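# Relay office block to lab bench via window and door

## Task

r1 begins inside the office and r2 in the corridor linking the office and the lab. Move the wooden block from the office bench onto the lab bench. The office door is locked, but the open service window between the office and the corridor can be used. The lab door opens by pushing only while someone keeps the release button on the office wall pressed. At the end the lab door must be closed, the block released, and the robots backed away from it. A robot that tips over or is left leaning means failure, and the block must stay on the lab bench by itself, not because a robot is holding it there.

## Robot and tools

Robots: r1 and r2 are identical Hello Robot Stretch 4 units. Each has an omni-wheel base, a mast with a vertical lift, a telescoping arm that reaches straight ahead, a wrist with yaw, pitch and roll joints, and a two-finger gripper. Each carries four cameras: head, head_left, head_right and wrist. The robot is about 1.6 m tall and its base rim lies within 0.23 m of the base origin.

Frames: every robot reports in its own base frame. The origin is on the floor below the base centre, with x ahead, y to the left and z up. hand_pose is a point between the open fingertips, given in that frame. The printed value may be slightly off. base_odometry is measured from where the base stood when the scene began. It counts wheel rotation only, so slipping shows up as travel. Heading runs from -3.142 to 3.142 and is positive to the left. Because the frames are separate, only the images, lidar_m and wrist_depth_mm show where one robot sits relative to the other.

execute_actions: the argument "actions" is a list holding a single action, or nothing. An empty list only returns the state and pictures. The action is an object keyed by "r1" and/or "r2". Under each key you may give "base", "joints" or both, plus optional "pace" and "contact_limits". Alternatively you give "end_of_arm" on its own. Every motion in the action starts at once.
- "base" holds exactly one relative move, measured from the base's last reported position. {"translate_m": d} drives straight, forward positive, -2 to 2 m. {"strafe_m": d} slides sideways, left positive, -2 to 2 m. {"rotate_rad": d} spins in place, counter-clockwise positive, -3.2 to 3.2 rad.
- "joints" gives absolute targets by name: lift_m 0 to 1.2 (m), arm_m 0 to 0.55 (m, extension), wrist_yaw_rad -1.134 to 4.276 (0 ahead, positive left, 3.14 tucked back; above 3.4 the arm can obstruct), wrist_pitch_rad -1.117 to 4.259 (0 level, 1.57 pointing down), wrist_roll_rad -1.117 to 4.259 (0 keeps fingers level; positive turns clockwise seen from behind), gripper_m -0.038 to 0.141 (fingertip gap in m; negative means the fingers squeeze each other). A joint target outside its range gets clipped and reported. Any other bad value or unknown key rejects the whole call.
- "pace": "slow", "default", "fast" or "max". Base speed caps are 0.1/0.3/0.4/0.6 m/s and 1/2/3/4 rad/s. A raised lift lowers them.
- "contact_limits": {"arm_m": v}, with v from 0 (gentlest) to 0.75 (firmest) and 0.5 as the default. It sets how much force the arm may use before halting.
- "end_of_arm": "enable_torque" turns wrist or gripper motors that shut off back on, and they hold where they are.
"cameras" lists the camera names to return, for example r1_head_camera or r2_wrist_camera. Omit it or pass ["all"] for every camera, or [] for none. The "pictures" line gives the order of the images.

wait(seconds 0-10) sends no commands and returns the state and images. zoom_image(camera, region [x0,y0,x1,y1] in pixels, at most 504x504) enlarges part of that camera's latest full image. read_manual(section "licences") only returns licence text. finished_scene(scene) ends the current scene for good and reports success, so call it only after the result is stable.

Result lines: base_status and joint_status tell how each commanded motion ended. "done" for the base means the wheels turned the full amount, even if they slipped. "off_target" means the part stopped short and may still be pushing. "contact_stop_at_<key>" means it hit something, and lift, arm or wheels go slack. "limit_stop_at_<name>" means a built-in limit stopped it. "limit_stop_at_tilt" means a lean over 6 degrees. "limit_stop_at_own_body" means self-collision, often when the gripper is pitched up and rolled. "torque_fault" means a wrist or gripper motor went limp; send enable_torque. on_its_own lists what the call did not command, and its "held at" is a target, not a position. turned_by_wheels vs turned_by_imu: a gap above about 0.1 rad suggests a bump or slip. base_tilt gives forward and right lean in degrees, each with a fixed bias of up to about 1.5. motor_effort is a percentage, with the peak in brackets. A clear change in gripper effort at a commanded gripper_m of 0 or more indicates a firm grip. lidar_m gives 12 distances in metres for 30-degree sectors: 1st ahead, 4th left, 7th behind, 10th right. "-" means nothing seen, or closer than 0.25 m. It sees other robots and table tops. wrist_depth_mm is a 7x7 grid of depths in mm, 100-2000.

Tips: to unfold at the start, send lift_m 0.4 with wrist_yaw_rad 0. To grasp, command a gap smaller than the object; squeezing harder pulls it slightly toward the wrist. If the fingertips are stuck on a surface, raise the lift. An omitted joint or robot may still be driving toward its previous target. Two robots given the same command can travel up to about 3 cm apart per metre. The scene keeps running while you compose a reply, and the robots hold their last command during that time.

Avoid: robots pressing or bumping into each other (driving further once bases touch presses hard and can end the run); turning or driving with over 1 kg held and arm_m above 0.2, especially at fast paces; hard steady pushes with a raised gripper; torque faults; dropping, slamming or knocking things over. A loose object may occasionally get a brief shove from outside.

Each tool is called after "Emit:" by a JSON object that holds its "method" and its "body".

## Session

Emit:
{"method": "execute_actions", "body": {"actions": []}}

Scene clock: 0.00 s.
r1.base_odometry: x=+0.000 y=+0.000 heading=+0.000 (m, m, rad; r1's odometry frame)
r1.turned_by_wheels: +0.000 (rad since the last result)
r1.turned_by_imu: +0.000 (rad since the last result)
r1.base_tilt: forward=+0.4 right=+0.4 (deg)
r1.lidar_m: 0.87 1.09 2.18 1.91 1.19 1.22 1.57 1.23 1.04 1.07 0.97 0.88
r1.base_status: not commanded
r1.joint_positions: lift_m=+0.233 arm_m=-0.001 wrist_yaw_rad=+3.174 wrist_pitch_rad=-0.010 wrist_roll_rad=+0.008 gripper_m=+0.057
r1.joint_status: not commanded
r1.motor_effort: lift_m=+19 arm_m=-1 wrist_yaw_rad=+0 wrist_pitch_rad=-7 wrist_roll_rad=+0 gripper_m=-3 wheel_0=+0 wheel_1=-1 wheel_2=+0 (%)
r1.hand_pose: x=-0.1213 y=+0.0779 z=+0.4141 quat_wxyz=(-0.016, +0.005, +0.004, +1.000) (m; r1's base frame)
r1.wrist_depth_mm: - - 135 - - - - / - - 135 - - - - / - 111 137 - - - - / 144 141 251 - - - - / 208 1499 1756 - - - - / 209 1281 1138 171 199 1397 1430 / 211 866 976 - 1008 891 960
r2.base_odometry: x=+0.000 y=+0.000 heading=+0.000 (m, m, rad; r2's odometry frame)
r2.turned_by_wheels: +0.000 (rad since the last result)
r2.turned_by_imu: +0.000 (rad since the last result)
r2.base_tilt: forward=+0.6 right=-0.7 (deg)
r2.lidar_m: 1.00 1.01 0.85 0.75 0.76 0.69 0.62 0.71 0.93 1.68 1.32 1.08
r2.base_status: not commanded
r2.joint_positions: lift_m=+0.213 arm_m=-0.001 wrist_yaw_rad=+3.061 wrist_pitch_rad=-0.011 wrist_roll_rad=-0.011 gripper_m=+0.057
r2.joint_status: not commanded
r2.motor_effort: lift_m=+19 arm_m=+0 wrist_yaw_rad=+0 wrist_pitch_rad=-5 wrist_roll_rad=+0 gripper_m=-5 wheel_0=+0 wheel_1=-1 wheel_2=+0 (%)
r2.hand_pose: x=-0.1101 y=+0.1105 z=+0.3943 quat_wxyz=(+0.041, +0.006, -0.006, +0.999) (m; r2's base frame)
r2.wrist_depth_mm: - 147 878 831 866 878 854 / - 146 854 831 854 891 854 / - 132 216 820 842 891 866 / 112 145 266 809 831 878 866 / 144 809 854 809 854 878 854 / 788 820 831 798 820 878 854 / 788 798 820 778 809 878 842
pictures: r1_head_camera, r1_head_left_camera, r1_head_right_camera, r1_wrist_camera, r2_head_camera, r2_head_left_camera, r2_head_right_camera, r2_wrist_camera
Images, in order (width x height): r1_head_camera 420x560, r1_head_left_camera 420x672, r1_head_right_camera 420x672, r1_wrist_camera 616x392, r2_head_camera 420x560, r2_head_left_camera 420x672, r2_head_right_camera 420x672, r2_wrist_camera 616x392.

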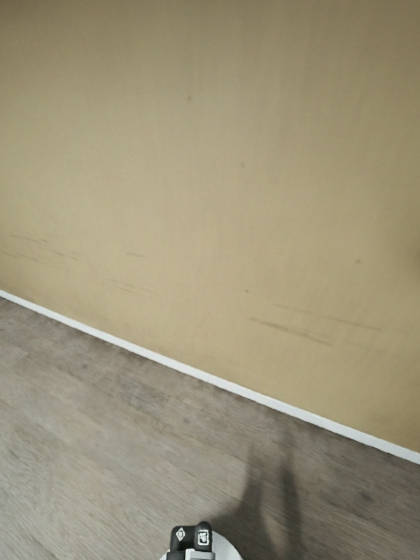

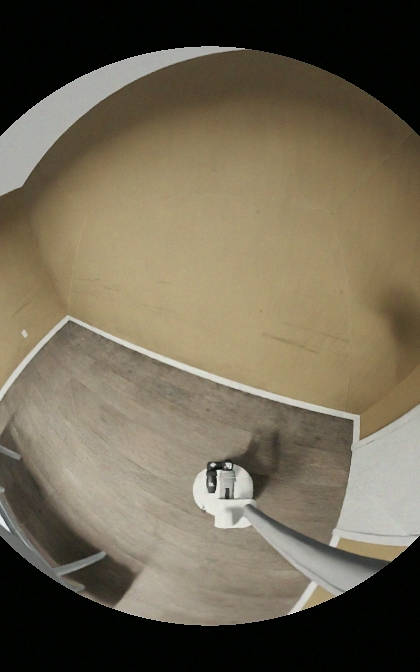

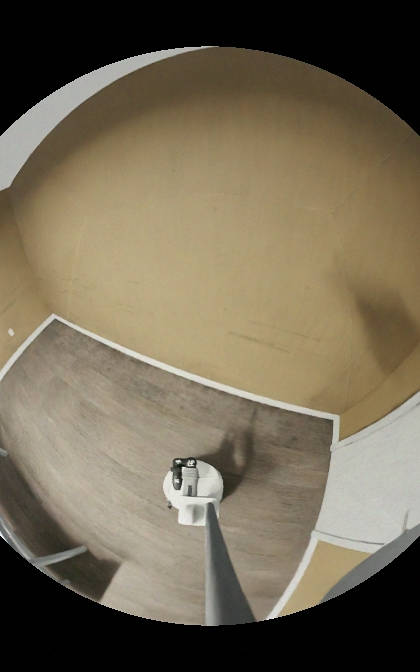

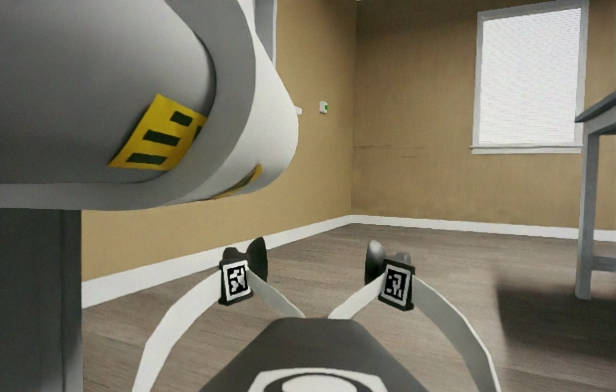

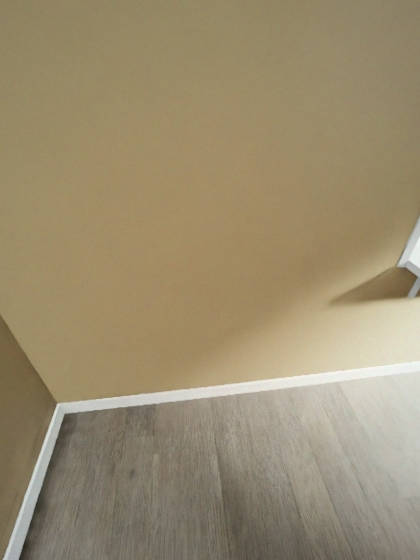

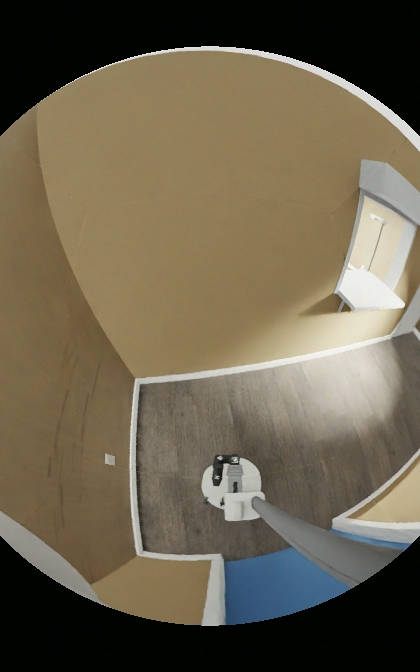

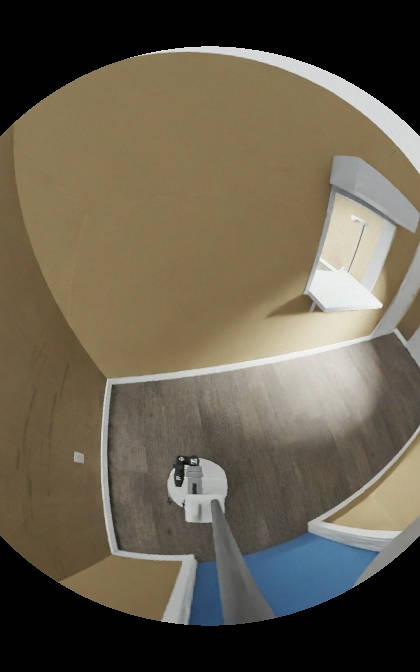

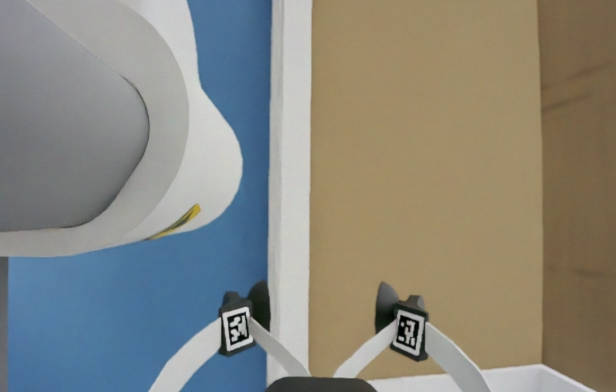

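Emit:
{"method": "execute_actions", "body": {"actions": [{"r1":{"base":{"rotate_rad":2.4},"joints":{"lift_m":0.8,"wrist_yaw_rad":0,"gripper_m":0.14}},"r2":{"base":{"strafe_m":-1.0},"joints":{"lift_m":0.8,"wrist_yaw_rad":0,"gripper_m":0.14}}}], "cameras": ["r1_head_left_camera","r1_wrist_camera","r2_head_left_camera","r2_wrist_camera"]}}

Scene clock: 14.57 s.
r1.base_odometry: x=+0.000 y=+0.000 heading=+2.400 (m, m, rad; r1's odometry frame)
r1.turned_by_wheels: +2.400 (rad since the last result)
r1.turned_by_imu: +2.442 (rad since the last result)
r1.base_tilt: forward=+0.4 right=+0.4 (deg)
r1.lidar_m: 1.17 2.89 1.39 1.07 1.04 1.13 0.89 0.87 0.99 1.53 3.16 1.38
r1.base_status: done
r1.joint_positions: lift_m=+0.800 arm_m=-0.001 wrist_yaw_rad=+0.001 wrist_pitch_rad=-0.010 wrist_roll_rad=+0.008 gripper_m=+0.140
r1.joint_status: all done
r1.motor_effort: lift_m=+24(29) arm_m=-1(1) wrist_yaw_rad=-3(7) wrist_pitch_rad=-8(8) wrist_roll_rad=-1(0) gripper_m=+0(0) wheel_0=-2(8) wheel_1=-2(8) wheel_2=-2(8) (%)
r1.hand_pose: x=+0.4584 y=-0.0873 z=+0.9808 quat_wxyz=(+1.000, +0.004, -0.005, +0.000) (m; r1's base frame)
r1.wrist_depth_mm: - - - - - - - / - - - - - - - / - - - - - - - / - - - - - - - / - - - 1366 1366 1430 1499 / - - - 160 - - - / 1983 - - - - 1983 -
r2.base_odometry: x=+0.000 y=-1.000 heading=+0.000 (m, m, rad; r2's odometry frame)
r2.turned_by_wheels: +0.000 (rad since the last result)
r2.turned_by_imu: +0.002 (rad since the last result)
r2.base_tilt: forward=+0.6 right=-0.7 (deg)
r2.lidar_m: 0.90 1.17 1.45 1.73 0.98 0.54 0.49 0.50 0.66 1.36 1.90 0.98
r2.base_status: done
r2.joint_positions: lift_m=+0.800 arm_m=-0.001 wrist_yaw_rad=+0.000 wrist_pitch_rad=-0.011 wrist_roll_rad=-0.011 gripper_m=+0.140
r2.joint_status: all done
r2.motor_effort: lift_m=+22(23) arm_m=+0(0) wrist_yaw_rad=-1(5) wrist_pitch_rad=-5(7) wrist_roll_rad=+0(1) gripper_m=+2(2) wheel_0=+1(12) wheel_1=-4(14) wheel_2=+0(1) (%)
r2.hand_pose: x=+0.4589 y=-0.0874 z=+0.9813 quat_wxyz=(+1.000, -0.005, -0.006, +0.000) (m; r2's base frame)
r2.wrist_depth_mm: 904 931 946 - - - 1118 / 904 917 931 - - - 1118 / 904 931 931 - - - 1118 / 891 917 931 - - - 1098 / 917 917 931 1060 1078 1098 1025 / 891 917 931 946 960 213 1008 / 878 904 931 166 960 991 1025
pictures: r1_head_left_camera, r1_wrist_camera, r2_head_left_camera, r2_wrist_camera
Images, in order (width x height): r1_head_left_camera 420x672, r1_wrist_camera 616x392, r2_head_left_camera 420x672, r2_wrist_camera 616x392.

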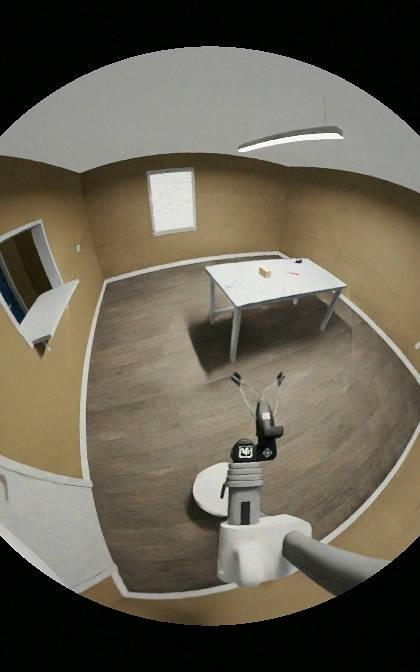

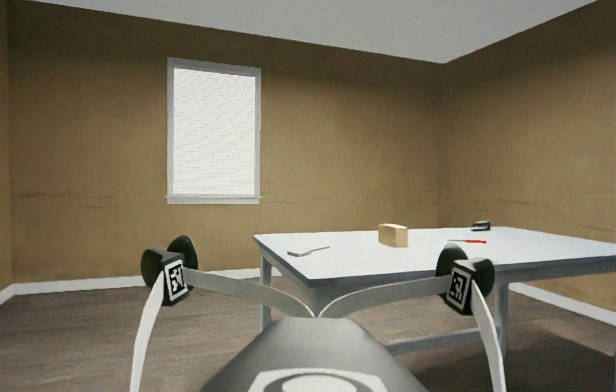

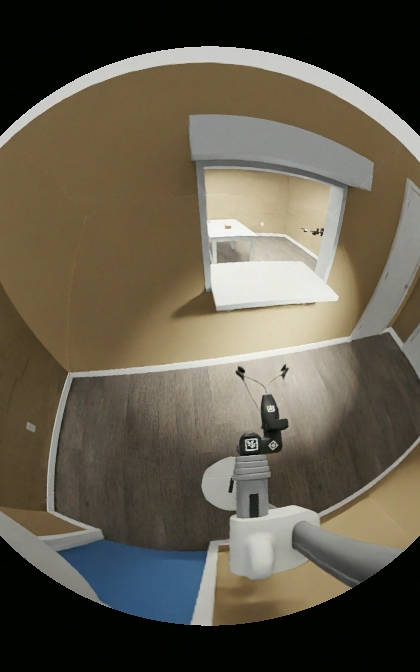

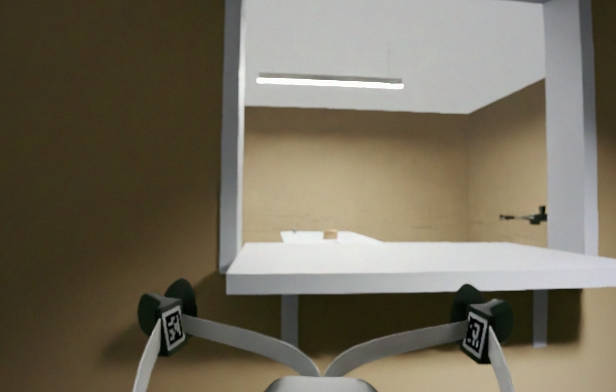

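Emit:
{"method": "execute_actions", "body": {"actions": [{"r1":{"base":{"rotate_rad":0.35},"joints":{"lift_m":0.65}},"r2":{"base":{"rotate_rad":0.1},"joints":{"lift_m":0.9}}}], "cameras": []}}

Emit:
{"method": "execute_actions", "body": {"actions": [{"r1":{"base":{"strafe_m":-0.85}},"r2":{"base":{"strafe_m":-0.2}}}], "cameras": []}}

Emit:
{"method": "execute_actions", "body": {"actions": [{"r1":{"base":{"translate_m":0.5}}}], "cameras": ["r1_head_left_camera","r1_wrist_camera","r2_head_left_camera","r2_wrist_camera"]}}

Scene clock: 35.30 s.
r1.base_odometry: x=+0.000 y=+0.000 heading=+2.749 (m, m, rad; r1's odometry frame)
r1.turned_by_wheels: +0.350 (rad since the last result)
r1.turned_by_imu: +0.356 (rad since the last result)
r1.base_tilt: forward=+0.4 right=+0.3 (deg)
r1.lidar_m: 1.70 1.40 1.14 1.02 1.12 0.94 0.87 0.90 1.23 3.09 1.62 1.19
r1.base_status: done
r1.joint_positions: lift_m=+0.650 arm_m=-0.001 wrist_yaw_rad=+0.000 wrist_pitch_rad=-0.010 wrist_roll_rad=+0.008 gripper_m=+0.140
r1.joint_status: all done
r1.motor_effort: lift_m=+16(22) arm_m=-1(1) wrist_yaw_rad=-1(2) wrist_pitch_rad=-6(8) wrist_roll_rad=-1(0) gripper_m=-1(1) wheel_0=-1(8) wheel_1=-2(8) wheel_2=+0(8) (%)
r1.hand_pose: x=+0.4584 y=-0.0873 z=+0.8315 quat_wxyz=(+1.000, +0.004, -0.005, +0.000) (m; r1's base frame)
r1.wrist_depth_mm: 1921 - - - - - - / 1983 - - - - - - / 1983 - - - - - - / 1618 - - - - - - / 1756 - - - - 917 904 / 1661 - - 160 - 917 - / 1618 1661 1863 - 1576 1576 1756
r2.base_odometry: x=+0.000 y=-1.000 heading=+0.099 (m, m, rad; r2's odometry frame)
r2.turned_by_wheels: +0.099 (rad since the last result)
r2.turned_by_imu: +0.098 (rad since the last result)
r2.base_tilt: forward=+0.6 right=-0.7 (deg)
r2.lidar_m: 0.89 1.15 1.59 1.75 0.86 0.50 0.48 0.54 0.69 1.75 1.66 0.95
r2.base_status: done
r2.joint_positions: lift_m=+0.900 arm_m=-0.001 wrist_yaw_rad=+0.000 wrist_pitch_rad=-0.011 wrist_roll_rad=-0.011 gripper_m=+0.140
r2.joint_status: all done
r2.motor_effort: lift_m=+23(22) arm_m=+0(0) wrist_yaw_rad=-1(1) wrist_pitch_rad=-6(7) wrist_roll_rad=+0(0) gripper_m=-2(5) wheel_0=-2(6) wheel_1=-6(10) wheel_2=-6(10) (%)
r2.hand_pose: x=+0.4589 y=-0.0874 z=+1.0812 quat_wxyz=(+1.000, -0.005, -0.006, +0.000) (m; r2's base frame)
r2.wrist_depth_mm: 960 976 960 - - - - / 960 960 960 - - - - / 976 946 946 - - - - / 946 960 960 - - - - / 946 960 931 - - - - / 946 931 931 866 866 213 842 / 931 931 946 166 931 917 931
pictures: none
No camera images: the call's "cameras" was empty. Leave "cameras" out to get every camera's image.

Scene clock: 39.47 s.
r1.base_odometry: x=+0.325 y=+0.785 heading=+2.749 (m, m, rad; r1's odometry frame)
r1.turned_by_wheels: +0.000 (rad since the last result)
r1.turned_by_imu: +0.001 (rad since the last result)
r1.base_tilt: forward=+0.5 right=+0.4 (deg)
r1.lidar_m: 1.07 1.11 2.04 1.87 1.31 0.92 0.85 0.89 1.20 2.31 2.41 1.13
r1.base_status: done
r1.joint_positions: lift_m=+0.650 arm_m=-0.001 wrist_yaw_rad=+0.000 wrist_pitch_rad=-0.010 wrist_roll_rad=+0.008 gripper_m=+0.140
r1.joint_status: not commanded
r1.motor_effort: lift_m=+17(17) arm_m=-1(1) wrist_yaw_rad=+0(1) wrist_pitch_rad=-7(8) wrist_roll_rad=+1(0) gripper_m=+2(2) wheel_0=+1(13) wheel_1=-2(9) wheel_2=+1(0) (%)
r1.hand_pose: x=+0.4584 y=-0.0873 z=+0.8314 quat_wxyz=(+1.000, +0.004, -0.005, +0.000) (m; r1's base frame)
r1.wrist_depth_mm: - - - - - - - / - - - - - - - / - - - - - - - / - - - - - - - / - - 946 931 931 931 931 / - - - 159 - - - / 1756 1661 1708 - 1618 1618 1808
r2.base_odometry: x=+0.019 y=-1.199 heading=+0.098 (m, m, rad; r2's odometry frame)
r2.turned_by_wheels: +0.000 (rad since the last result)
r2.turned_by_imu: +0.001 (rad since the last result)
r2.base_tilt: forward=+0.6 right=-0.7 (deg)
r2.lidar_m: 0.90 1.18 1.59 1.93 0.86 0.53 0.48 0.50 0.71 1.73 1.71 0.95
r2.base_status: done
r2.joint_positions: lift_m=+0.900 arm_m=-0.001 wrist_yaw_rad=+0.000 wrist_pitch_rad=-0.011 wrist_roll_rad=-0.011 gripper_m=+0.140
r2.joint_status: not commanded
r2.motor_effort: lift_m=+23(23) arm_m=+0(0) wrist_yaw_rad=-1(1) wrist_pitch_rad=-6(6) wrist_roll_rad=+0(1) gripper_m=+2(2) wheel_0=+1(9) wheel_1=-6(16) wheel_2=+0(5) (%)
r2.hand_pose: x=+0.4589 y=-0.0874 z=+1.0812 quat_wxyz=(+1.000, -0.005, -0.006, +0.000) (m; r2's base frame)
r2.wrist_depth_mm: 960 976 1060 - - - 1008 / 960 960 - - - - 1008 / 960 960 - - - - 1008 / 960 946 - - - - 1008 / 946 946 1281 - - - 1008 / 960 931 759 866 878 214 854 / 931 931 946 166 946 946 946
pictures: none
No camera images: the call's "cameras" was empty. Leave "cameras" out to get every camera's image.

Scene clock: 42.63 s.
r1.base_odometry: x=-0.137 y=+0.976 heading=+2.750 (m, m, rad; r1's odometry frame)
r1.turned_by_wheels: +0.000 (rad since the last result)
r1.turned_by_imu: -0.002 (rad since the last result)
r1.base_tilt: forward=+0.5 right=+0.4 (deg)
r1.lidar_m: 0.58 0.63 1.86 1.92 2.02 1.43 1.34 1.39 1.88 2.29 0.88 0.62
r1.base_status: done
r1.joint_positions: lift_m=+0.650 arm_m=-0.001 wrist_yaw_rad=+0.000 wrist_pitch_rad=-0.010 wrist_roll_rad=+0.008 gripper_m=+0.140
r1.joint_status: not commanded
r1.motor_effort: lift_m=+17(17) arm_m=-1(1) wrist_yaw_rad=+0(0) wrist_pitch_rad=-8(7) wrist_roll_rad=+0(1) gripper_m=+1(1) wheel_0=+2(8) wheel_1=+2(4) wheel_2=-1(12) (%)
r1.hand_pose: x=+0.4584 y=-0.0874 z=+0.8313 quat_wxyz=(+1.000, +0.004, -0.005, +0.000) (m; r1's base frame)
r1.wrist_depth_mm: - - - - - - - / - - - - - - - / - - - - - - - / - - - - - - - / 554 559 580 591 615 627 634 / 436 394 392 160 394 392 430 / 1618 1576 1618 - 1708 1618 1618
r2.base_odometry: x=+0.019 y=-1.199 heading=+0.098 (m, m, rad; r2's odometry frame)
r2.turned_by_wheels: +0.000 (rad since the last result)
r2.turned_by_imu: +0.001 (rad since the last result)
r2.base_tilt: forward=+0.6 right=-0.7 (deg)
r2.lidar_m: 0.91 1.16 1.59 1.95 0.87 0.50 0.48 0.51 0.67 1.78 1.69 0.97
r2.base_status: not commanded
r2.joint_positions: lift_m=+0.900 arm_m=-0.001 wrist_yaw_rad=+0.000 wrist_pitch_rad=-0.011 wrist_roll_rad=-0.011 gripper_m=+0.140
r2.joint_status: not commanded
r2.motor_effort: lift_m=+23(23) arm_m=+0(0) wrist_yaw_rad=+1(1) wrist_pitch_rad=-6(6) wrist_roll_rad=-1(0) gripper_m=+0(1) wheel_0=+1(1) wheel_1=-6(6) wheel_2=+0(0) (%)
r2.hand_pose: x=+0.4589 y=-0.0874 z=+1.0812 quat_wxyz=(+1.000, -0.005, -0.006, +0.000) (m; r2's base frame)
r2.wrist_depth_mm: 960 960 1042 - - - 1025 / 960 960 - - - - 1008 / 946 960 - - - - 1008 / 946 946 - - - - 1008 / 976 946 1281 - - - 1008 / 931 931 759 854 854 213 854 / 946 946 946 166 931 931 946
pictures: r1_head_left_camera, r1_wrist_camera, r2_head_left_camera, r2_wrist_camera
Images, in order (width x height): r1_head_left_camera 420x672, r1_wrist_camera 616x392, r2_head_left_camera 420x672, r2_wrist_camera 616x392.

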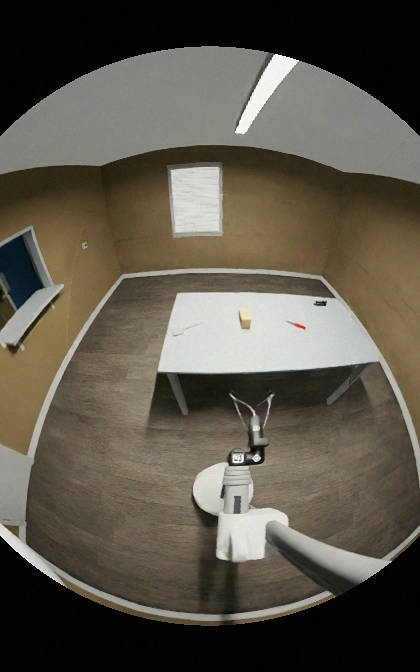

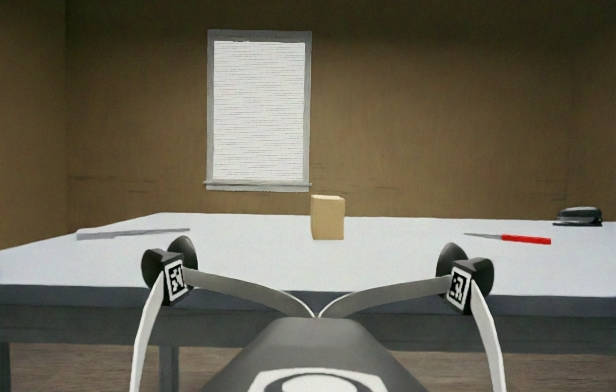

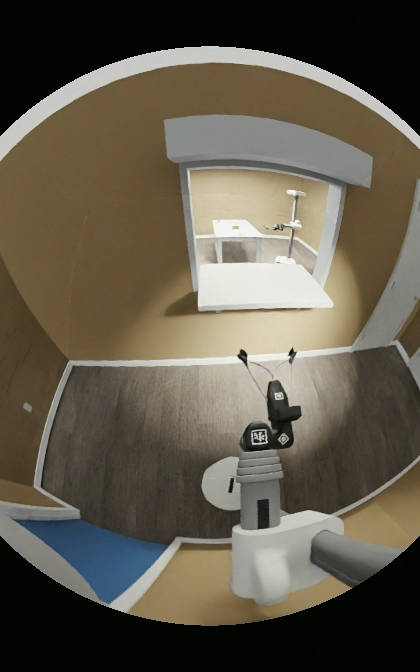

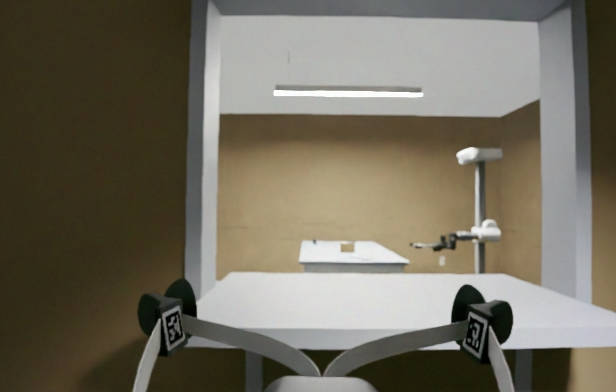

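Emit:
{"method": "execute_actions", "body": {"actions": [{"r1":{"base":{"translate_m":0.2},"joints":{"arm_m":0.25,"lift_m":0.64}}}], "cameras": ["r1_wrist_camera","r1_head_camera"]}}

Scene clock: 50.23 s.
r1.base_odometry: x=-0.322 y=+1.053 heading=+2.750 (m, m, rad; r1's odometry frame)
r1.turned_by_wheels: +0.000 (rad since the last result)
r1.turned_by_imu: -0.001 (rad since the last result)
r1.base_tilt: forward=+0.4 right=+0.3 (deg)
r1.lidar_m: 0.39 0.40 1.85 1.82 2.00 1.65 1.52 1.62 2.18 2.28 0.59 0.45
r1.base_status: done
r1.joint_positions: lift_m=+0.640 arm_m=+0.249 wrist_yaw_rad=+0.000 wrist_pitch_rad=-0.010 wrist_roll_rad=+0.008 gripper_m=+0.140
r1.joint_status: all done
r1.motor_effort: lift_m=+16(18) arm_m=+6(3) wrist_yaw_rad=+0(1) wrist_pitch_rad=-8(7) wrist_roll_rad=-1(1) gripper_m=+1(0) wheel_0=+1(7) wheel_1=+2(6) wheel_2=-1(9) (%)
r1.hand_pose: x=+0.7084 y=-0.0874 z=+0.8215 quat_wxyz=(+1.000, +0.004, -0.005, +0.000) (m; r1's base frame)
r1.wrist_depth_mm: - - - - - - - / - - - - - - - / - - - - - - - / - - - - - - - / 496 500 517 259 477 559 580 / 291 273 274 160 263 267 317 / 206 208 224 - 229 205 218
r2.base_odometry: x=+0.019 y=-1.199 heading=+0.098 (m, m, rad; r2's odometry frame)
r2.turned_by_wheels: +0.000 (rad since the last result)
r2.turned_by_imu: +0.001 (rad since the last result)
r2.base_tilt: forward=+0.6 right=-0.7 (deg)
r2.lidar_m: 0.91 1.18 1.58 1.94 0.89 0.49 0.49 0.51 0.69 1.73 1.69 0.96
r2.base_status: not commanded
r2.joint_positions: lift_m=+0.900 arm_m=-0.001 wrist_yaw_rad=+0.000 wrist_pitch_rad=-0.011 wrist_roll_rad=-0.011 gripper_m=+0.140
r2.joint_status: not commanded
r2.motor_effort: lift_m=+23(23) arm_m=+0(0) wrist_yaw_rad=+0(0) wrist_pitch_rad=-6(5) wrist_roll_rad=+0(1) gripper_m=+1(2) wheel_0=+1(1) wheel_1=-6(6) wheel_2=+0(0) (%)
r2.hand_pose: x=+0.4589 y=-0.0874 z=+1.0812 quat_wxyz=(+1.000, -0.005, -0.006, +0.000) (m; r2's base frame)
r2.wrist_depth_mm: 976 960 1060 - - - 1008 / 960 960 - - - - 1025 / 960 960 - - - - 1008 / 946 960 - - - - 1025 / 946 946 1308 - - - 1025 / 946 931 768 866 866 213 866 / 946 946 960 166 946 931 946
pictures: r1_head_camera, r1_wrist_camera
Images, in order (width x height): r1_head_camera 420x560, r1_wrist_camera 616x392.

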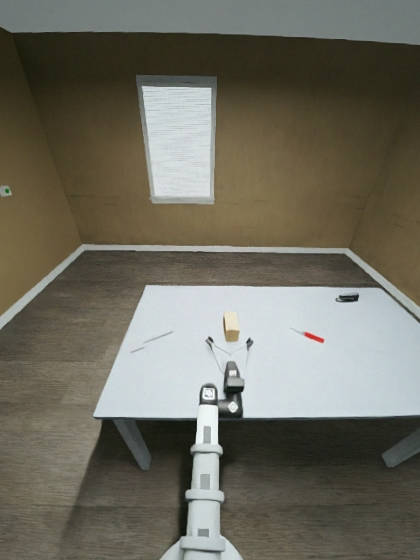

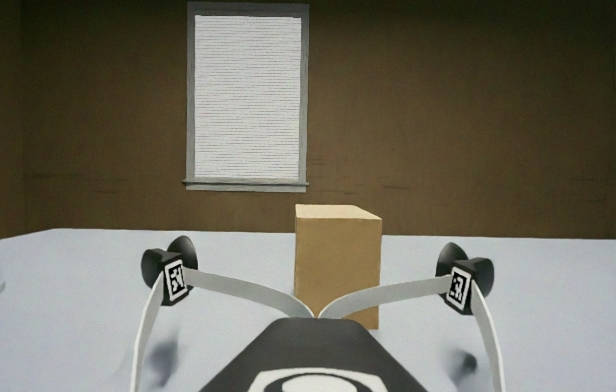

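Emit:
{"method": "execute_actions", "body": {"actions": [{"r1":{"base":{"strafe_m":-0.015},"joints":{"arm_m":0.34,"lift_m":0.63}}}], "cameras": []}}

Emit:
{"method": "execute_actions", "body": {"actions": [{"r1":{"joints":{"gripper_m":0.02}}}], "cameras": []}}

Emit:
{"method": "execute_actions", "body": {"actions": [{"r1":{"joints":{"lift_m":0.9,"arm_m":0.1}}}], "cameras": []}}

Emit:
{"method": "execute_actions", "body": {"actions": [{"r1":{"base":{"rotate_rad":1.57}}}], "cameras": []}}

Emit:
{"method": "execute_actions", "body": {"actions": [{"r1":{"base":{"translate_m":0.9}}}], "cameras": ["r1_wrist_camera","r1_head_left_camera"]}}

Scene clock: 63.40 s.
r1.base_odometry: x=-0.316 y=+1.066 heading=+2.750 (m, m, rad; r1's odometry frame)
r1.turned_by_wheels: +0.000 (rad since the last result)
r1.turned_by_imu: +0.000 (rad since the last result)
r1.base_tilt: forward=+0.4 right=+0.3 (deg)
r1.lidar_m: 0.39 0.40 0.55 1.84 2.01 1.64 1.53 1.61 2.13 2.28 0.58 0.42
r1.base_status: done
r1.joint_positions: lift_m=+0.631 arm_m=+0.339 wrist_yaw_rad=-0.001 wrist_pitch_rad=-0.013 wrist_roll_rad=+0.008 gripper_m=+0.140
r1.joint_status: all done
r1.motor_effort: lift_m=+12(11) arm_m=+7(7) wrist_yaw_rad=+2(3) wrist_pitch_rad=+1(7) wrist_roll_rad=+1(1) gripper_m=+2(1) wheel_0=+1(6) wheel_1=-4(12) wheel_2=+0(1) (%)
r1.hand_pose: x=+0.7981 y=-0.0877 z=+0.8127 quat_wxyz=(+1.000, +0.004, -0.007, +0.000) (m; r1's base frame)
r1.wrist_depth_mm: - - - - - - - / - - - - - - - / - - - - - - - / - - - - - - - / 477 484 439 175 462 549 564 / 277 258 245 160 189 255 304 / 195 197 212 - 218 195 208
r2.base_odometry: x=+0.019 y=-1.199 heading=+0.098 (m, m, rad; r2's odometry frame)
r2.turned_by_wheels: +0.000 (rad since the last result)
r2.turned_by_imu: +0.001 (rad since the last result)
r2.base_tilt: forward=+0.6 right=-0.6 (deg)
r2.lidar_m: 0.87 1.16 1.56 1.94 0.86 0.52 0.47 0.51 0.70 1.73 1.67 0.97
r2.base_status: not commanded
r2.joint_positions: lift_m=+0.900 arm_m=-0.001 wrist_yaw_rad=+0.000 wrist_pitch_rad=-0.011 wrist_roll_rad=-0.011 gripper_m=+0.140
r2.joint_status: not commanded
r2.motor_effort: lift_m=+23(23) arm_m=+0(0) wrist_yaw_rad=-1(1) wrist_pitch_rad=-4(5) wrist_roll_rad=+0(0) gripper_m=+2(1) wheel_0=+2(1) wheel_1=-6(6) wheel_2=+0(1) (%)
r2.hand_pose: x=+0.4589 y=-0.0874 z=+1.0812 quat_wxyz=(+1.000, -0.005, -0.006, +0.000) (m; r2's base frame)
r2.wrist_depth_mm: 976 976 1060 - - - 1008 / 960 976 - - - - 991 / 960 960 - - - - 1008 / 946 960 - - - - 991 / 946 946 1255 - - - 1008 / 946 946 759 866 854 214 854 / 960 931 946 166 960 946 946
pictures: none
No camera images: the call's "cameras" was empty. Leave "cameras" out to get every camera's image.

Scene clock: 65.57 s.
r1.base_odometry: x=-0.316 y=+1.066 heading=+2.750 (m, m, rad; r1's odometry frame)
r1.turned_by_wheels: +0.000 (rad since the last result)
r1.turned_by_imu: +0.000 (rad since the last result)
r1.base_tilt: forward=+0.4 right=+0.4 (deg)
r1.lidar_m: 0.39 0.42 0.56 1.81 1.98 1.65 1.53 1.62 2.17 2.26 0.59 0.42
r1.base_status: not commanded
r1.joint_positions: lift_m=+0.631 arm_m=+0.339 wrist_yaw_rad=-0.001 wrist_pitch_rad=-0.013 wrist_roll_rad=+0.008 gripper_m=+0.020
r1.joint_status: all done
r1.motor_effort: lift_m=+12(12) arm_m=+6(7) wrist_yaw_rad=+3(2) wrist_pitch_rad=+2(3) wrist_roll_rad=+1(1) gripper_m=-17(14) wheel_0=+1(1) wheel_1=-3(3) wheel_2=+0(0) (%)
r1.hand_pose: x=+0.7982 y=-0.0876 z=+0.8127 quat_wxyz=(+1.000, +0.004, -0.007, +0.000) (m; r1's base frame)
r1.wrist_depth_mm: - - - - - - - / - - - - - - - / - - - - - - - / - - - - - - - / 473 488 433 163 195 554 564 / 277 259 191 164 179 255 304 / 195 187 211 - 218 194 208
r2.base_odometry: x=+0.019 y=-1.199 heading=+0.098 (m, m, rad; r2's odometry frame)
r2.turned_by_wheels: +0.000 (rad since the last result)
r2.turned_by_imu: +0.001 (rad since the last result)
r2.base_tilt: forward=+0.6 right=-0.7 (deg)
r2.lidar_m: 0.89 1.20 1.59 1.92 0.84 0.51 0.47 0.48 0.69 1.74 1.71 0.96
r2.base_status: not commanded
r2.joint_positions: lift_m=+0.900 arm_m=-0.001 wrist_yaw_rad=+0.000 wrist_pitch_rad=-0.011 wrist_roll_rad=-0.011 gripper_m=+0.140
r2.joint_status: not commanded
r2.motor_effort: lift_m=+23(23) arm_m=+0(0) wrist_yaw_rad=-1(0) wrist_pitch_rad=-6(6) wrist_roll_rad=+1(0) gripper_m=+1(0) wheel_0=+1(1) wheel_1=-6(6) wheel_2=+1(0) (%)
r2.hand_pose: x=+0.4589 y=-0.0874 z=+1.0812 quat_wxyz=(+1.000, -0.005, -0.006, +0.000) (m; r2's base frame)
r2.wrist_depth_mm: 946 960 1042 - - - 1008 / 960 960 - - - - 1025 / 976 960 - - - - 1008 / 960 960 - - - - 991 / 960 960 1281 - - - 1008 / 946 960 759 866 866 213 854 / 946 946 946 166 946 946 960
pictures: none
No camera images: the call's "cameras" was empty. Leave "cameras" out to get every camera's image.

Scene clock: 67.73 s.
r1.base_odometry: x=-0.316 y=+1.066 heading=+2.750 (m, m, rad; r1's odometry frame)
r1.turned_by_wheels: +0.000 (rad since the last result)
r1.turned_by_imu: +0.000 (rad since the last result)
r1.base_tilt: forward=+0.4 right=+0.3 (deg)
r1.lidar_m: 0.39 0.43 0.53 1.83 2.03 1.66 1.53 1.60 2.17 2.27 0.61 0.42
r1.base_status: not commanded
r1.joint_positions: lift_m=+0.900 arm_m=+0.101 wrist_yaw_rad=+0.000 wrist_pitch_rad=-0.007 wrist_roll_rad=+0.008 gripper_m=+0.020
r1.joint_status: all done
r1.motor_effort: lift_m=+25(27) arm_m=-6(5) wrist_yaw_rad=-2(2) wrist_pitch_rad=-17(17) wrist_roll_rad=+1(2) gripper_m=-15(19) wheel_0=+1(1) wheel_1=-3(3) wheel_2=+0(0) (%)
r1.hand_pose: x=+0.5604 y=-0.0875 z=+1.0798 quat_wxyz=(+1.000, +0.004, -0.003, +0.000) (m; r1's base frame)
r1.wrist_depth_mm: - - - - - - - / - - - - - - - / - - - - - - - / - - - - - - - / - - - 163 195 - - / - - 191 163 180 - - / 1921 668 750 - 768 691 741
r2.base_odometry: x=+0.019 y=-1.199 heading=+0.098 (m, m, rad; r2's odometry frame)
r2.turned_by_wheels: +0.000 (rad since the last result)
r2.turned_by_imu: +0.001 (rad since the last result)
r2.base_tilt: forward=+0.6 right=-0.7 (deg)
r2.lidar_m: 0.90 1.18 1.59 1.92 0.89 0.49 0.48 0.50 0.70 1.73 1.70 0.97
r2.base_status: not commanded
r2.joint_positions: lift_m=+0.900 arm_m=-0.001 wrist_yaw_rad=+0.000 wrist_pitch_rad=-0.011 wrist_roll_rad=-0.011 gripper_m=+0.140
r2.joint_status: not commanded
r2.motor_effort: lift_m=+23(23) arm_m=+0(0) wrist_yaw_rad=+0(1) wrist_pitch_rad=-5(7) wrist_roll_rad=+0(1) gripper_m=+1(1) wheel_0=+1(1) wheel_1=-6(6) wheel_2=+0(0) (%)
r2.hand_pose: x=+0.4589 y=-0.0874 z=+1.0812 quat_wxyz=(+1.000, -0.005, -0.006, +0.000) (m; r2's base frame)
r2.wrist_depth_mm: 960 960 1042 - - - 1008 / 960 960 - - - - 1025 / 946 946 - - - - 1008 / 976 976 - - - - 1008 / 946 946 1281 - - - 991 / 960 931 768 866 866 212 854 / 931 946 931 166 946 931 960
pictures: none
No camera images: the call's "cameras" was empty. Leave "cameras" out to get every camera's image.

Scene clock: 69.83 s.
r1.base_odometry: x=-0.316 y=+1.066 heading=-1.964 (m, m, rad; r1's odometry frame)
r1.turned_by_wheels: +1.569 (rad since the last result)
r1.turned_by_imu: +1.597 (rad since the last result)
r1.base_tilt: forward=+0.4 right=+0.4 (deg)
r1.lidar_m: 1.83 1.98 1.65 1.56 1.60 2.13 2.26 0.65 0.43 0.37 0.41 0.56
r1.base_status: done
r1.joint_positions: lift_m=+0.900 arm_m=+0.101 wrist_yaw_rad=+0.000 wrist_pitch_rad=-0.007 wrist_roll_rad=+0.008 gripper_m=+0.020
r1.joint_status: not commanded
r1.motor_effort: lift_m=+24(25) arm_m=-6(6) wrist_yaw_rad=-3(4) wrist_pitch_rad=-19(17) wrist_roll_rad=+2(1) gripper_m=-17(16) wheel_0=-3(11) wheel_1=-4(10) wheel_2=-2(9) (%)
r1.hand_pose: x=+0.5604 y=-0.0873 z=+1.0799 quat_wxyz=(+1.000, +0.004, -0.003, +0.000) (m; r1's base frame)
r1.wrist_depth_mm: 1661 1661 1661 1661 1618 1708 1708 / 1661 1708 1661 1708 1808 - 1756 / 1661 1661 1708 1661 - - 1808 / 1708 1708 1756 1708 1983 - 1863 / 1756 1708 1708 163 195 1708 1756 / 1708 1756 191 164 180 1708 1756 / 1808 1756 1708 - 1808 1708 1863
r2.base_odometry: x=+0.019 y=-1.199 heading=+0.098 (m, m, rad; r2's odometry frame)
r2.turned_by_wheels: +0.000 (rad since the last result)
r2.turned_by_imu: +0.000 (rad since the last result)
r2.base_tilt: forward=+0.6 right=-0.7 (deg)
r2.lidar_m: 0.90 1.20 1.56 1.94 0.87 0.51 0.48 0.49 0.68 1.76 1.69 0.94
r2.base_status: not commanded
r2.joint_positions: lift_m=+0.900 arm_m=-0.001 wrist_yaw_rad=+0.000 wrist_pitch_rad=-0.011 wrist_roll_rad=-0.011 gripper_m=+0.140
r2.joint_status: not commanded
r2.motor_effort: lift_m=+23(23) arm_m=+0(0) wrist_yaw_rad=-1(0) wrist_pitch_rad=-6(6) wrist_roll_rad=-1(0) gripper_m=-2(1) wheel_0=+1(1) wheel_1=-6(6) wheel_2=+0(0) (%)
r2.hand_pose: x=+0.4589 y=-0.0874 z=+1.0812 quat_wxyz=(+1.000, -0.005, -0.006, +0.000) (m; r2's base frame)
r2.wrist_depth_mm: 946 976 1042 - - - 1008 / 960 960 - - - - 1008 / 960 960 - - - - 1025 / 960 960 - - - - 991 / 946 960 1281 - - - 1008 / 960 946 768 866 854 213 854 / 931 960 931 166 931 946 946
pictures: none
No camera images: the call's "cameras" was empty. Leave "cameras" out to get every camera's image.

Scene clock: 74.33 s.
r1.base_odometry: x=-0.661 y=+0.235 heading=-1.964 (m, m, rad; r1's odometry frame)
r1.turned_by_wheels: +0.001 (rad since the last result)
r1.turned_by_imu: -0.004 (rad since the last result)
r1.base_tilt: forward=+0.4 right=+0.4 (deg)
r1.lidar_m: 1.07 1.11 1.45 1.57 1.63 2.19 1.85 0.63 0.67 3.10 1.31 0.96
r1.base_status: done
r1.joint_positions: lift_m=+0.900 arm_m=+0.101 wrist_yaw_rad=+0.000 wrist_pitch_rad=-0.007 wrist_roll_rad=+0.008 gripper_m=+0.020
r1.joint_status: not commanded
r1.motor_effort: lift_m=+24(24) arm_m=-6(6) wrist_yaw_rad=+0(1) wrist_pitch_rad=-16(16) wrist_roll_rad=+0(1) gripper_m=-17(17) wheel_0=+3(6) wheel_1=+4(9) wheel_2=+0(10) (%)
r1.hand_pose: x=+0.5604 y=-0.0874 z=+1.0799 quat_wxyz=(+1.000, +0.004, -0.003, +0.000) (m; r1's base frame)
r1.wrist_depth_mm: 750 759 768 778 768 - - / 759 778 778 768 778 - - / 759 788 788 788 788 - - / 768 788 788 798 788 - - / 788 798 798 163 195 1098 1118 / 788 798 191 163 179 569 627 / 788 820 809 - 809 809 820
r2.base_odometry: x=+0.019 y=-1.199 heading=+0.098 (m, m, rad; r2's odometry frame)
r2.turned_by_wheels: +0.000 (rad since the last result)
r2.turned_by_imu: +0.001 (rad since the last result)
r2.base_tilt: forward=+0.6 right=-0.7 (deg)
r2.lidar_m: 0.89 1.17 1.59 1.96 0.81 0.52 0.47 0.49 0.70 1.73 1.72 0.96
r2.base_status: not commanded
r2.joint_positions: lift_m=+0.900 arm_m=-0.001 wrist_yaw_rad=+0.000 wrist_pitch_rad=-0.011 wrist_roll_rad=-0.011 gripper_m=+0.140
r2.joint_status: not commanded
r2.motor_effort: lift_m=+23(23) arm_m=+0(0) wrist_yaw_rad=-1(1) wrist_pitch_rad=-7(5) wrist_roll_rad=+1(1) gripper_m=-1(2) wheel_0=+1(1) wheel_1=-6(6) wheel_2=+0(0) (%)
r2.hand_pose: x=+0.4589 y=-0.0874 z=+1.0812 quat_wxyz=(+1.000, -0.005, -0.006, +0.000) (m; r2's base frame)
r2.wrist_depth_mm: 976 960 1042 - - - 991 / 960 960 - - - - 991 / 960 976 - - - - 1008 / 946 960 - - - - 1025 / 960 946 1281 - - - 1008 / 946 946 759 854 854 213 842 / 946 946 931 166 960 946 946
pictures: r1_head_left_camera, r1_wrist_camera
Images, in order (width x height): r1_head_left_camera 420x672, r1_wrist_camera 616x392.

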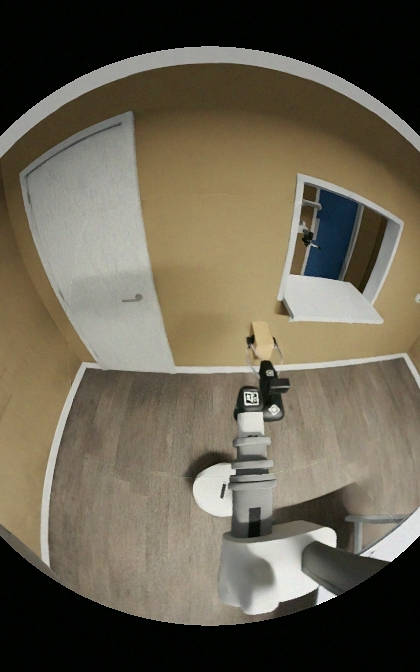

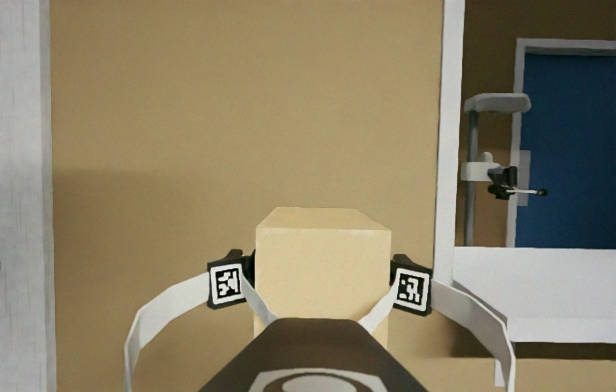

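Emit:
{"method": "execute_actions", "body": {"actions": [{"r1":{"base":{"strafe_m":-0.6}}}], "cameras": []}}

Emit:
{"method": "execute_actions", "body": {"actions": [{"r1":{"base":{"translate_m":0.2},"joints":{"arm_m":0.5}}}], "cameras": ["r1_wrist_camera","r1_head_left_camera","r2_wrist_camera","r2_head_left_camera"]}}

Scene clock: 85.10 s.
r1.base_odometry: x=-1.215 y=+0.465 heading=-1.963 (m, m, rad; r1's odometry frame)
r1.turned_by_wheels: +0.000 (rad since the last result)
r1.turned_by_imu: +0.001 (rad since the last result)
r1.base_tilt: forward=+0.4 right=+0.4 (deg)
r1.lidar_m: 0.87 1.15 1.49 2.17 2.26 0.49 0.46 0.47 0.64 2.47 1.70 0.92
r1.base_status: done
r1.joint_positions: lift_m=+0.900 arm_m=+0.101 wrist_yaw_rad=+0.000 wrist_pitch_rad=-0.007 wrist_roll_rad=+0.008 gripper_m=+0.020
r1.joint_status: not commanded
r1.motor_effort: lift_m=+24(23) arm_m=-5(6) wrist_yaw_rad=-1(1) wrist_pitch_rad=-15(16) wrist_roll_rad=+2(0) gripper_m=-14(16) wheel_0=+2(5) wheel_1=+0(13) wheel_2=+0(1) (%)
r1.hand_pose: x=+0.5604 y=-0.0874 z=+1.0799 quat_wxyz=(+1.000, +0.004, -0.003, +0.000) (m; r1's base frame)
r1.wrist_depth_mm: 798 798 - - - - 904 / 798 809 - - - - 917 / 809 809 - - - - 904 / 831 831 - - - - 904 / 820 820 842 163 195 1078 866 / 831 820 191 163 180 597 627 / 842 831 842 - 842 842 842
r2.base_odometry: x=+0.019 y=-1.199 heading=+0.098 (m, m, rad; r2's odometry frame)
r2.turned_by_wheels: +0.000 (rad since the last result)
r2.turned_by_imu: +0.001 (rad since the last result)
r2.base_tilt: forward=+0.7 right=-0.7 (deg)
r2.lidar_m: 0.91 1.15 1.58 1.92 0.87 0.51 0.47 0.49 0.69 1.74 1.71 0.99
r2.base_status: not commanded
r2.joint_positions: lift_m=+0.900 arm_m=-0.001 wrist_yaw_rad=+0.000 wrist_pitch_rad=-0.011 wrist_roll_rad=-0.011 gripper_m=+0.140
r2.joint_status: not commanded
r2.motor_effort: lift_m=+23(23) arm_m=+0(0) wrist_yaw_rad=+0(1) wrist_pitch_rad=-6(6) wrist_roll_rad=+0(1) gripper_m=+1(1) wheel_0=+1(1) wheel_1=-5(5) wheel_2=-1(0) (%)
r2.hand_pose: x=+0.4589 y=-0.0874 z=+1.0812 quat_wxyz=(+1.000, -0.005, -0.006, +0.000) (m; r2's base frame)
r2.wrist_depth_mm: 960 976 1060 - - - 1008 / 960 976 - - - - 1008 / 960 960 - - - - 1008 / 960 960 - - - - 1025 / 960 946 1281 - - - 991 / 960 960 768 854 866 213 866 / 931 946 931 166 946 931 946
pictures: none
No camera images: the call's "cameras" was empty. Leave "cameras" out to get every camera's image.

Scene clock: 87.40 s.
r1.base_odometry: x=-1.292 y=+0.280 heading=-1.963 (m, m, rad; r1's odometry frame)
r1.turned_by_wheels: +0.000 (rad since the last result)
r1.turned_by_imu: -0.001 (rad since the last result)
r1.base_tilt: forward=+0.5 right=+0.4 (deg)
r1.lidar_m: 0.68 0.72 1.29 2.18 2.28 0.71 0.66 0.68 2.62 2.49 1.38 0.72
r1.base_status: done
r1.joint_positions: lift_m=+0.900 arm_m=+0.499 wrist_yaw_rad=+0.000 wrist_pitch_rad=-0.007 wrist_roll_rad=+0.008 gripper_m=+0.020
r1.joint_status: all done
r1.motor_effort: lift_m=+24(24) arm_m=+6(10) wrist_yaw_rad=-2(1) wrist_pitch_rad=-16(19) wrist_roll_rad=+2(2) gripper_m=-18(15) wheel_0=+1(6) wheel_1=+3(9) wheel_2=+0(11) (%)
r1.hand_pose: x=+0.9584 y=-0.0874 z=+1.0799 quat_wxyz=(+1.000, +0.004, -0.003, +0.000) (m; r1's base frame)
r1.wrist_depth_mm: 1983 - 1921 - 1983 - - / - - 1983 - 1983 - - / - - - - - - - / - - - - - - - / - - - 163 195 - - / - 535 191 163 180 525 - / 410 389 439 - 449 402 430
r2.base_odometry: x=+0.019 y=-1.199 heading=+0.098 (m, m, rad; r2's odometry frame)
r2.turned_by_wheels: +0.000 (rad since the last result)
r2.turned_by_imu: +0.001 (rad since the last result)
r2.base_tilt: forward=+0.6 right=-0.7 (deg)
r2.lidar_m: 0.91 1.18 1.58 1.93 0.87 0.49 0.47 0.49 0.71 1.76 1.69 0.96
r2.base_status: not commanded
r2.joint_positions: lift_m=+0.900 arm_m=-0.001 wrist_yaw_rad=+0.000 wrist_pitch_rad=-0.011 wrist_roll_rad=-0.011 gripper_m=+0.140
r2.joint_status: not commanded
r2.motor_effort: lift_m=+23(23) arm_m=+0(0) wrist_yaw_rad=-1(1) wrist_pitch_rad=-4(5) wrist_roll_rad=+0(0) gripper_m=+0(2) wheel_0=+2(1) wheel_1=-6(6) wheel_2=+0(0) (%)
r2.hand_pose: x=+0.4589 y=-0.0874 z=+1.0812 quat_wxyz=(+1.000, -0.005, -0.006, +0.000) (m; r2's base frame)
r2.wrist_depth_mm: 976 960 1042 - - - 1008 / 946 960 - - - - 1025 / 976 960 - - - - 1008 / 960 946 - - - - 1025 / 960 946 1255 - - - 991 / 946 946 759 854 866 213 854 / 946 931 931 166 946 931 946
pictures: r1_head_left_camera, r1_wrist_camera, r2_head_left_camera, r2_wrist_camera
Images, in order (width x height): r1_head_left_camera 420x672, r1_wrist_camera 616x392, r2_head_left_camera 420x672, r2_wrist_camera 616x392.

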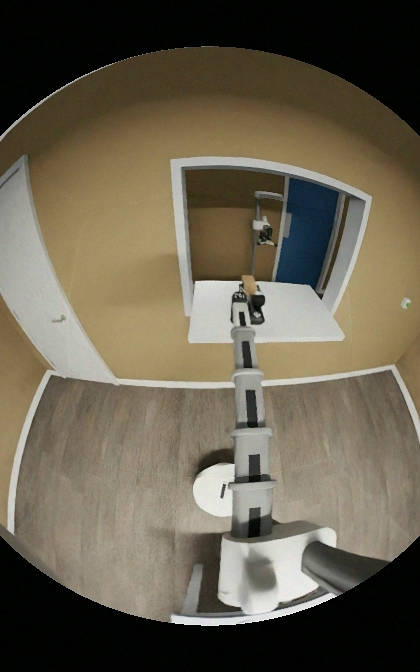

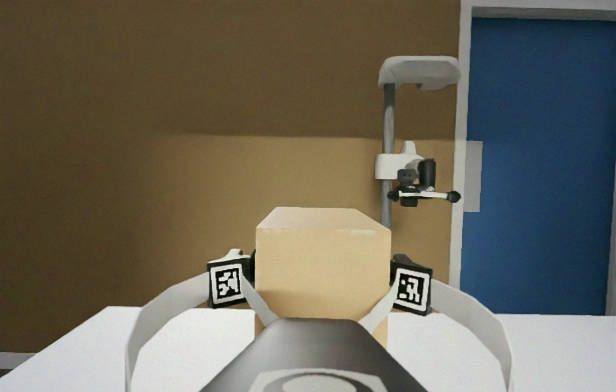

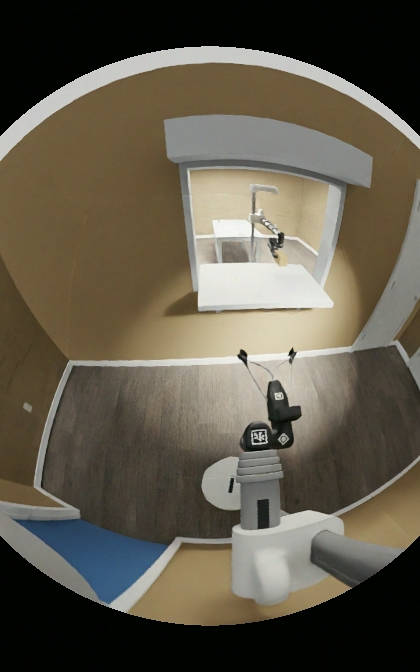

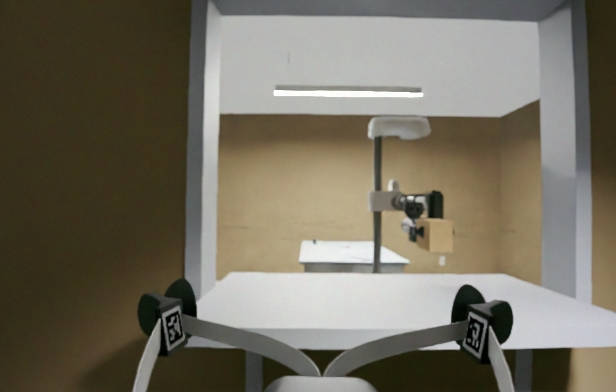

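Emit:
{"method": "execute_actions", "body": {"actions": [{"r1":{"base":{"translate_m":0.3},"joints":{"lift_m":0.82}},"r2":{"base":{"strafe_m":-0.35}}}], "cameras": ["r1_wrist_camera","r2_wrist_camera"]}}

Scene clock: 99.50 s.
r1.base_odometry: x=-1.406 y=+0.003 heading=-1.963 (m, m, rad; r1's odometry frame)
r1.turned_by_wheels: +0.001 (rad since the last result)
r1.turned_by_imu: -0.001 (rad since the last result)
r1.base_tilt: forward=+0.5 right=+0.4 (deg)
r1.lidar_m: 0.37 0.39 0.85 2.00 2.28 3.04 0.94 1.01 2.59 2.48 0.61 0.42
r1.base_status: done
r1.joint_positions: lift_m=+0.820 arm_m=+0.499 wrist_yaw_rad=+0.000 wrist_pitch_rad=-0.007 wrist_roll_rad=+0.008 gripper_m=+0.020
r1.joint_status: all done
r1.motor_effort: lift_m=+17(25) arm_m=+5(6) wrist_yaw_rad=-2(1) wrist_pitch_rad=-16(18) wrist_roll_rad=+0(1) gripper_m=-18(18) wheel_0=+3(7) wheel_1=+3(4) wheel_2=+0(11) (%)
r1.hand_pose: x=+0.9584 y=-0.0874 z=+1.0004 quat_wxyz=(+1.000, +0.004, -0.003, +0.000) (m; r1's base frame)
r1.wrist_depth_mm: 1708 1708 1708 1308 1756 1708 1808 / 1756 1708 1708 1756 1708 1708 1756 / 1756 1756 1708 1281 1756 1808 1863 / 1756 1756 1808 1708 1756 1756 1808 / 1756 1756 1808 163 195 1808 1921 / 1756 1756 191 164 179 1808 1983 / 253 243 1008 - 1808 251 1078
r2.base_odometry: x=+0.054 y=-1.547 heading=+0.098 (m, m, rad; r2's odometry frame)
r2.turned_by_wheels: +0.000 (rad since the last result)
r2.turned_by_imu: +0.001 (rad since the last result)
r2.base_tilt: forward=+0.6 right=-0.7 (deg)
r2.lidar_m: 0.89 0.93 1.59 2.26 0.69 0.50 0.46 0.48 0.69 1.69 1.69 0.98
r2.base_status: done
r2.joint_positions: lift_m=+0.900 arm_m=-0.001 wrist_yaw_rad=+0.000 wrist_pitch_rad=-0.011 wrist_roll_rad=-0.011 gripper_m=+0.140
r2.joint_status: not commanded
r2.motor_effort: lift_m=+22(23) arm_m=+0(0) wrist_yaw_rad=-1(1) wrist_pitch_rad=-6(5) wrist_roll_rad=+0(0) gripper_m=-4(2) wheel_0=+1(11) wheel_1=-6(15) wheel_2=+0(0) (%)
r2.hand_pose: x=+0.4589 y=-0.0874 z=+1.0812 quat_wxyz=(+1.000, -0.005, -0.006, +0.000) (m; r2's base frame)
r2.wrist_depth_mm: 976 - - - 1118 960 991 / 976 - - - - 976 976 / 960 - - - - 976 960 / 976 - - - - 960 960 / 960 - - 1060 - 946 976 / 809 741 759 759 866 213 960 / 976 960 960 166 960 960 960
pictures: r1_wrist_camera, r2_wrist_camera
Images, in order (width x height): r1_wrist_camera 616x392, r2_wrist_camera 616x392.

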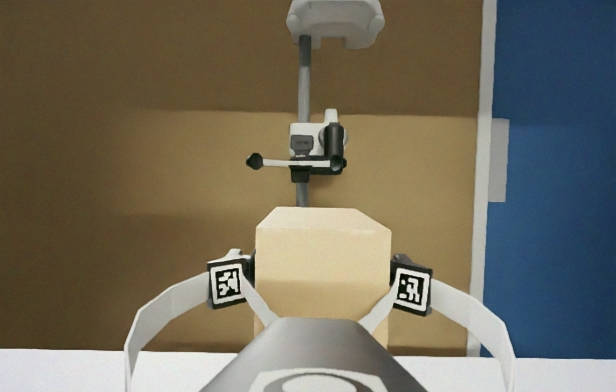

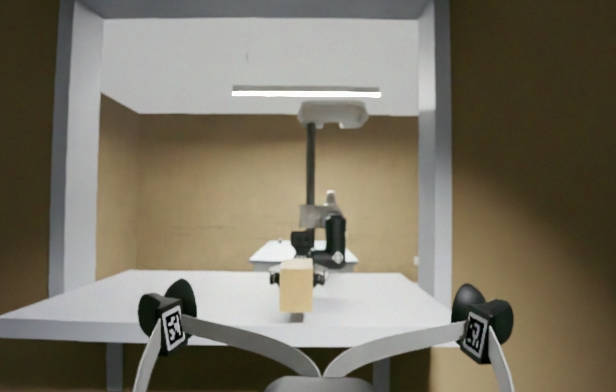

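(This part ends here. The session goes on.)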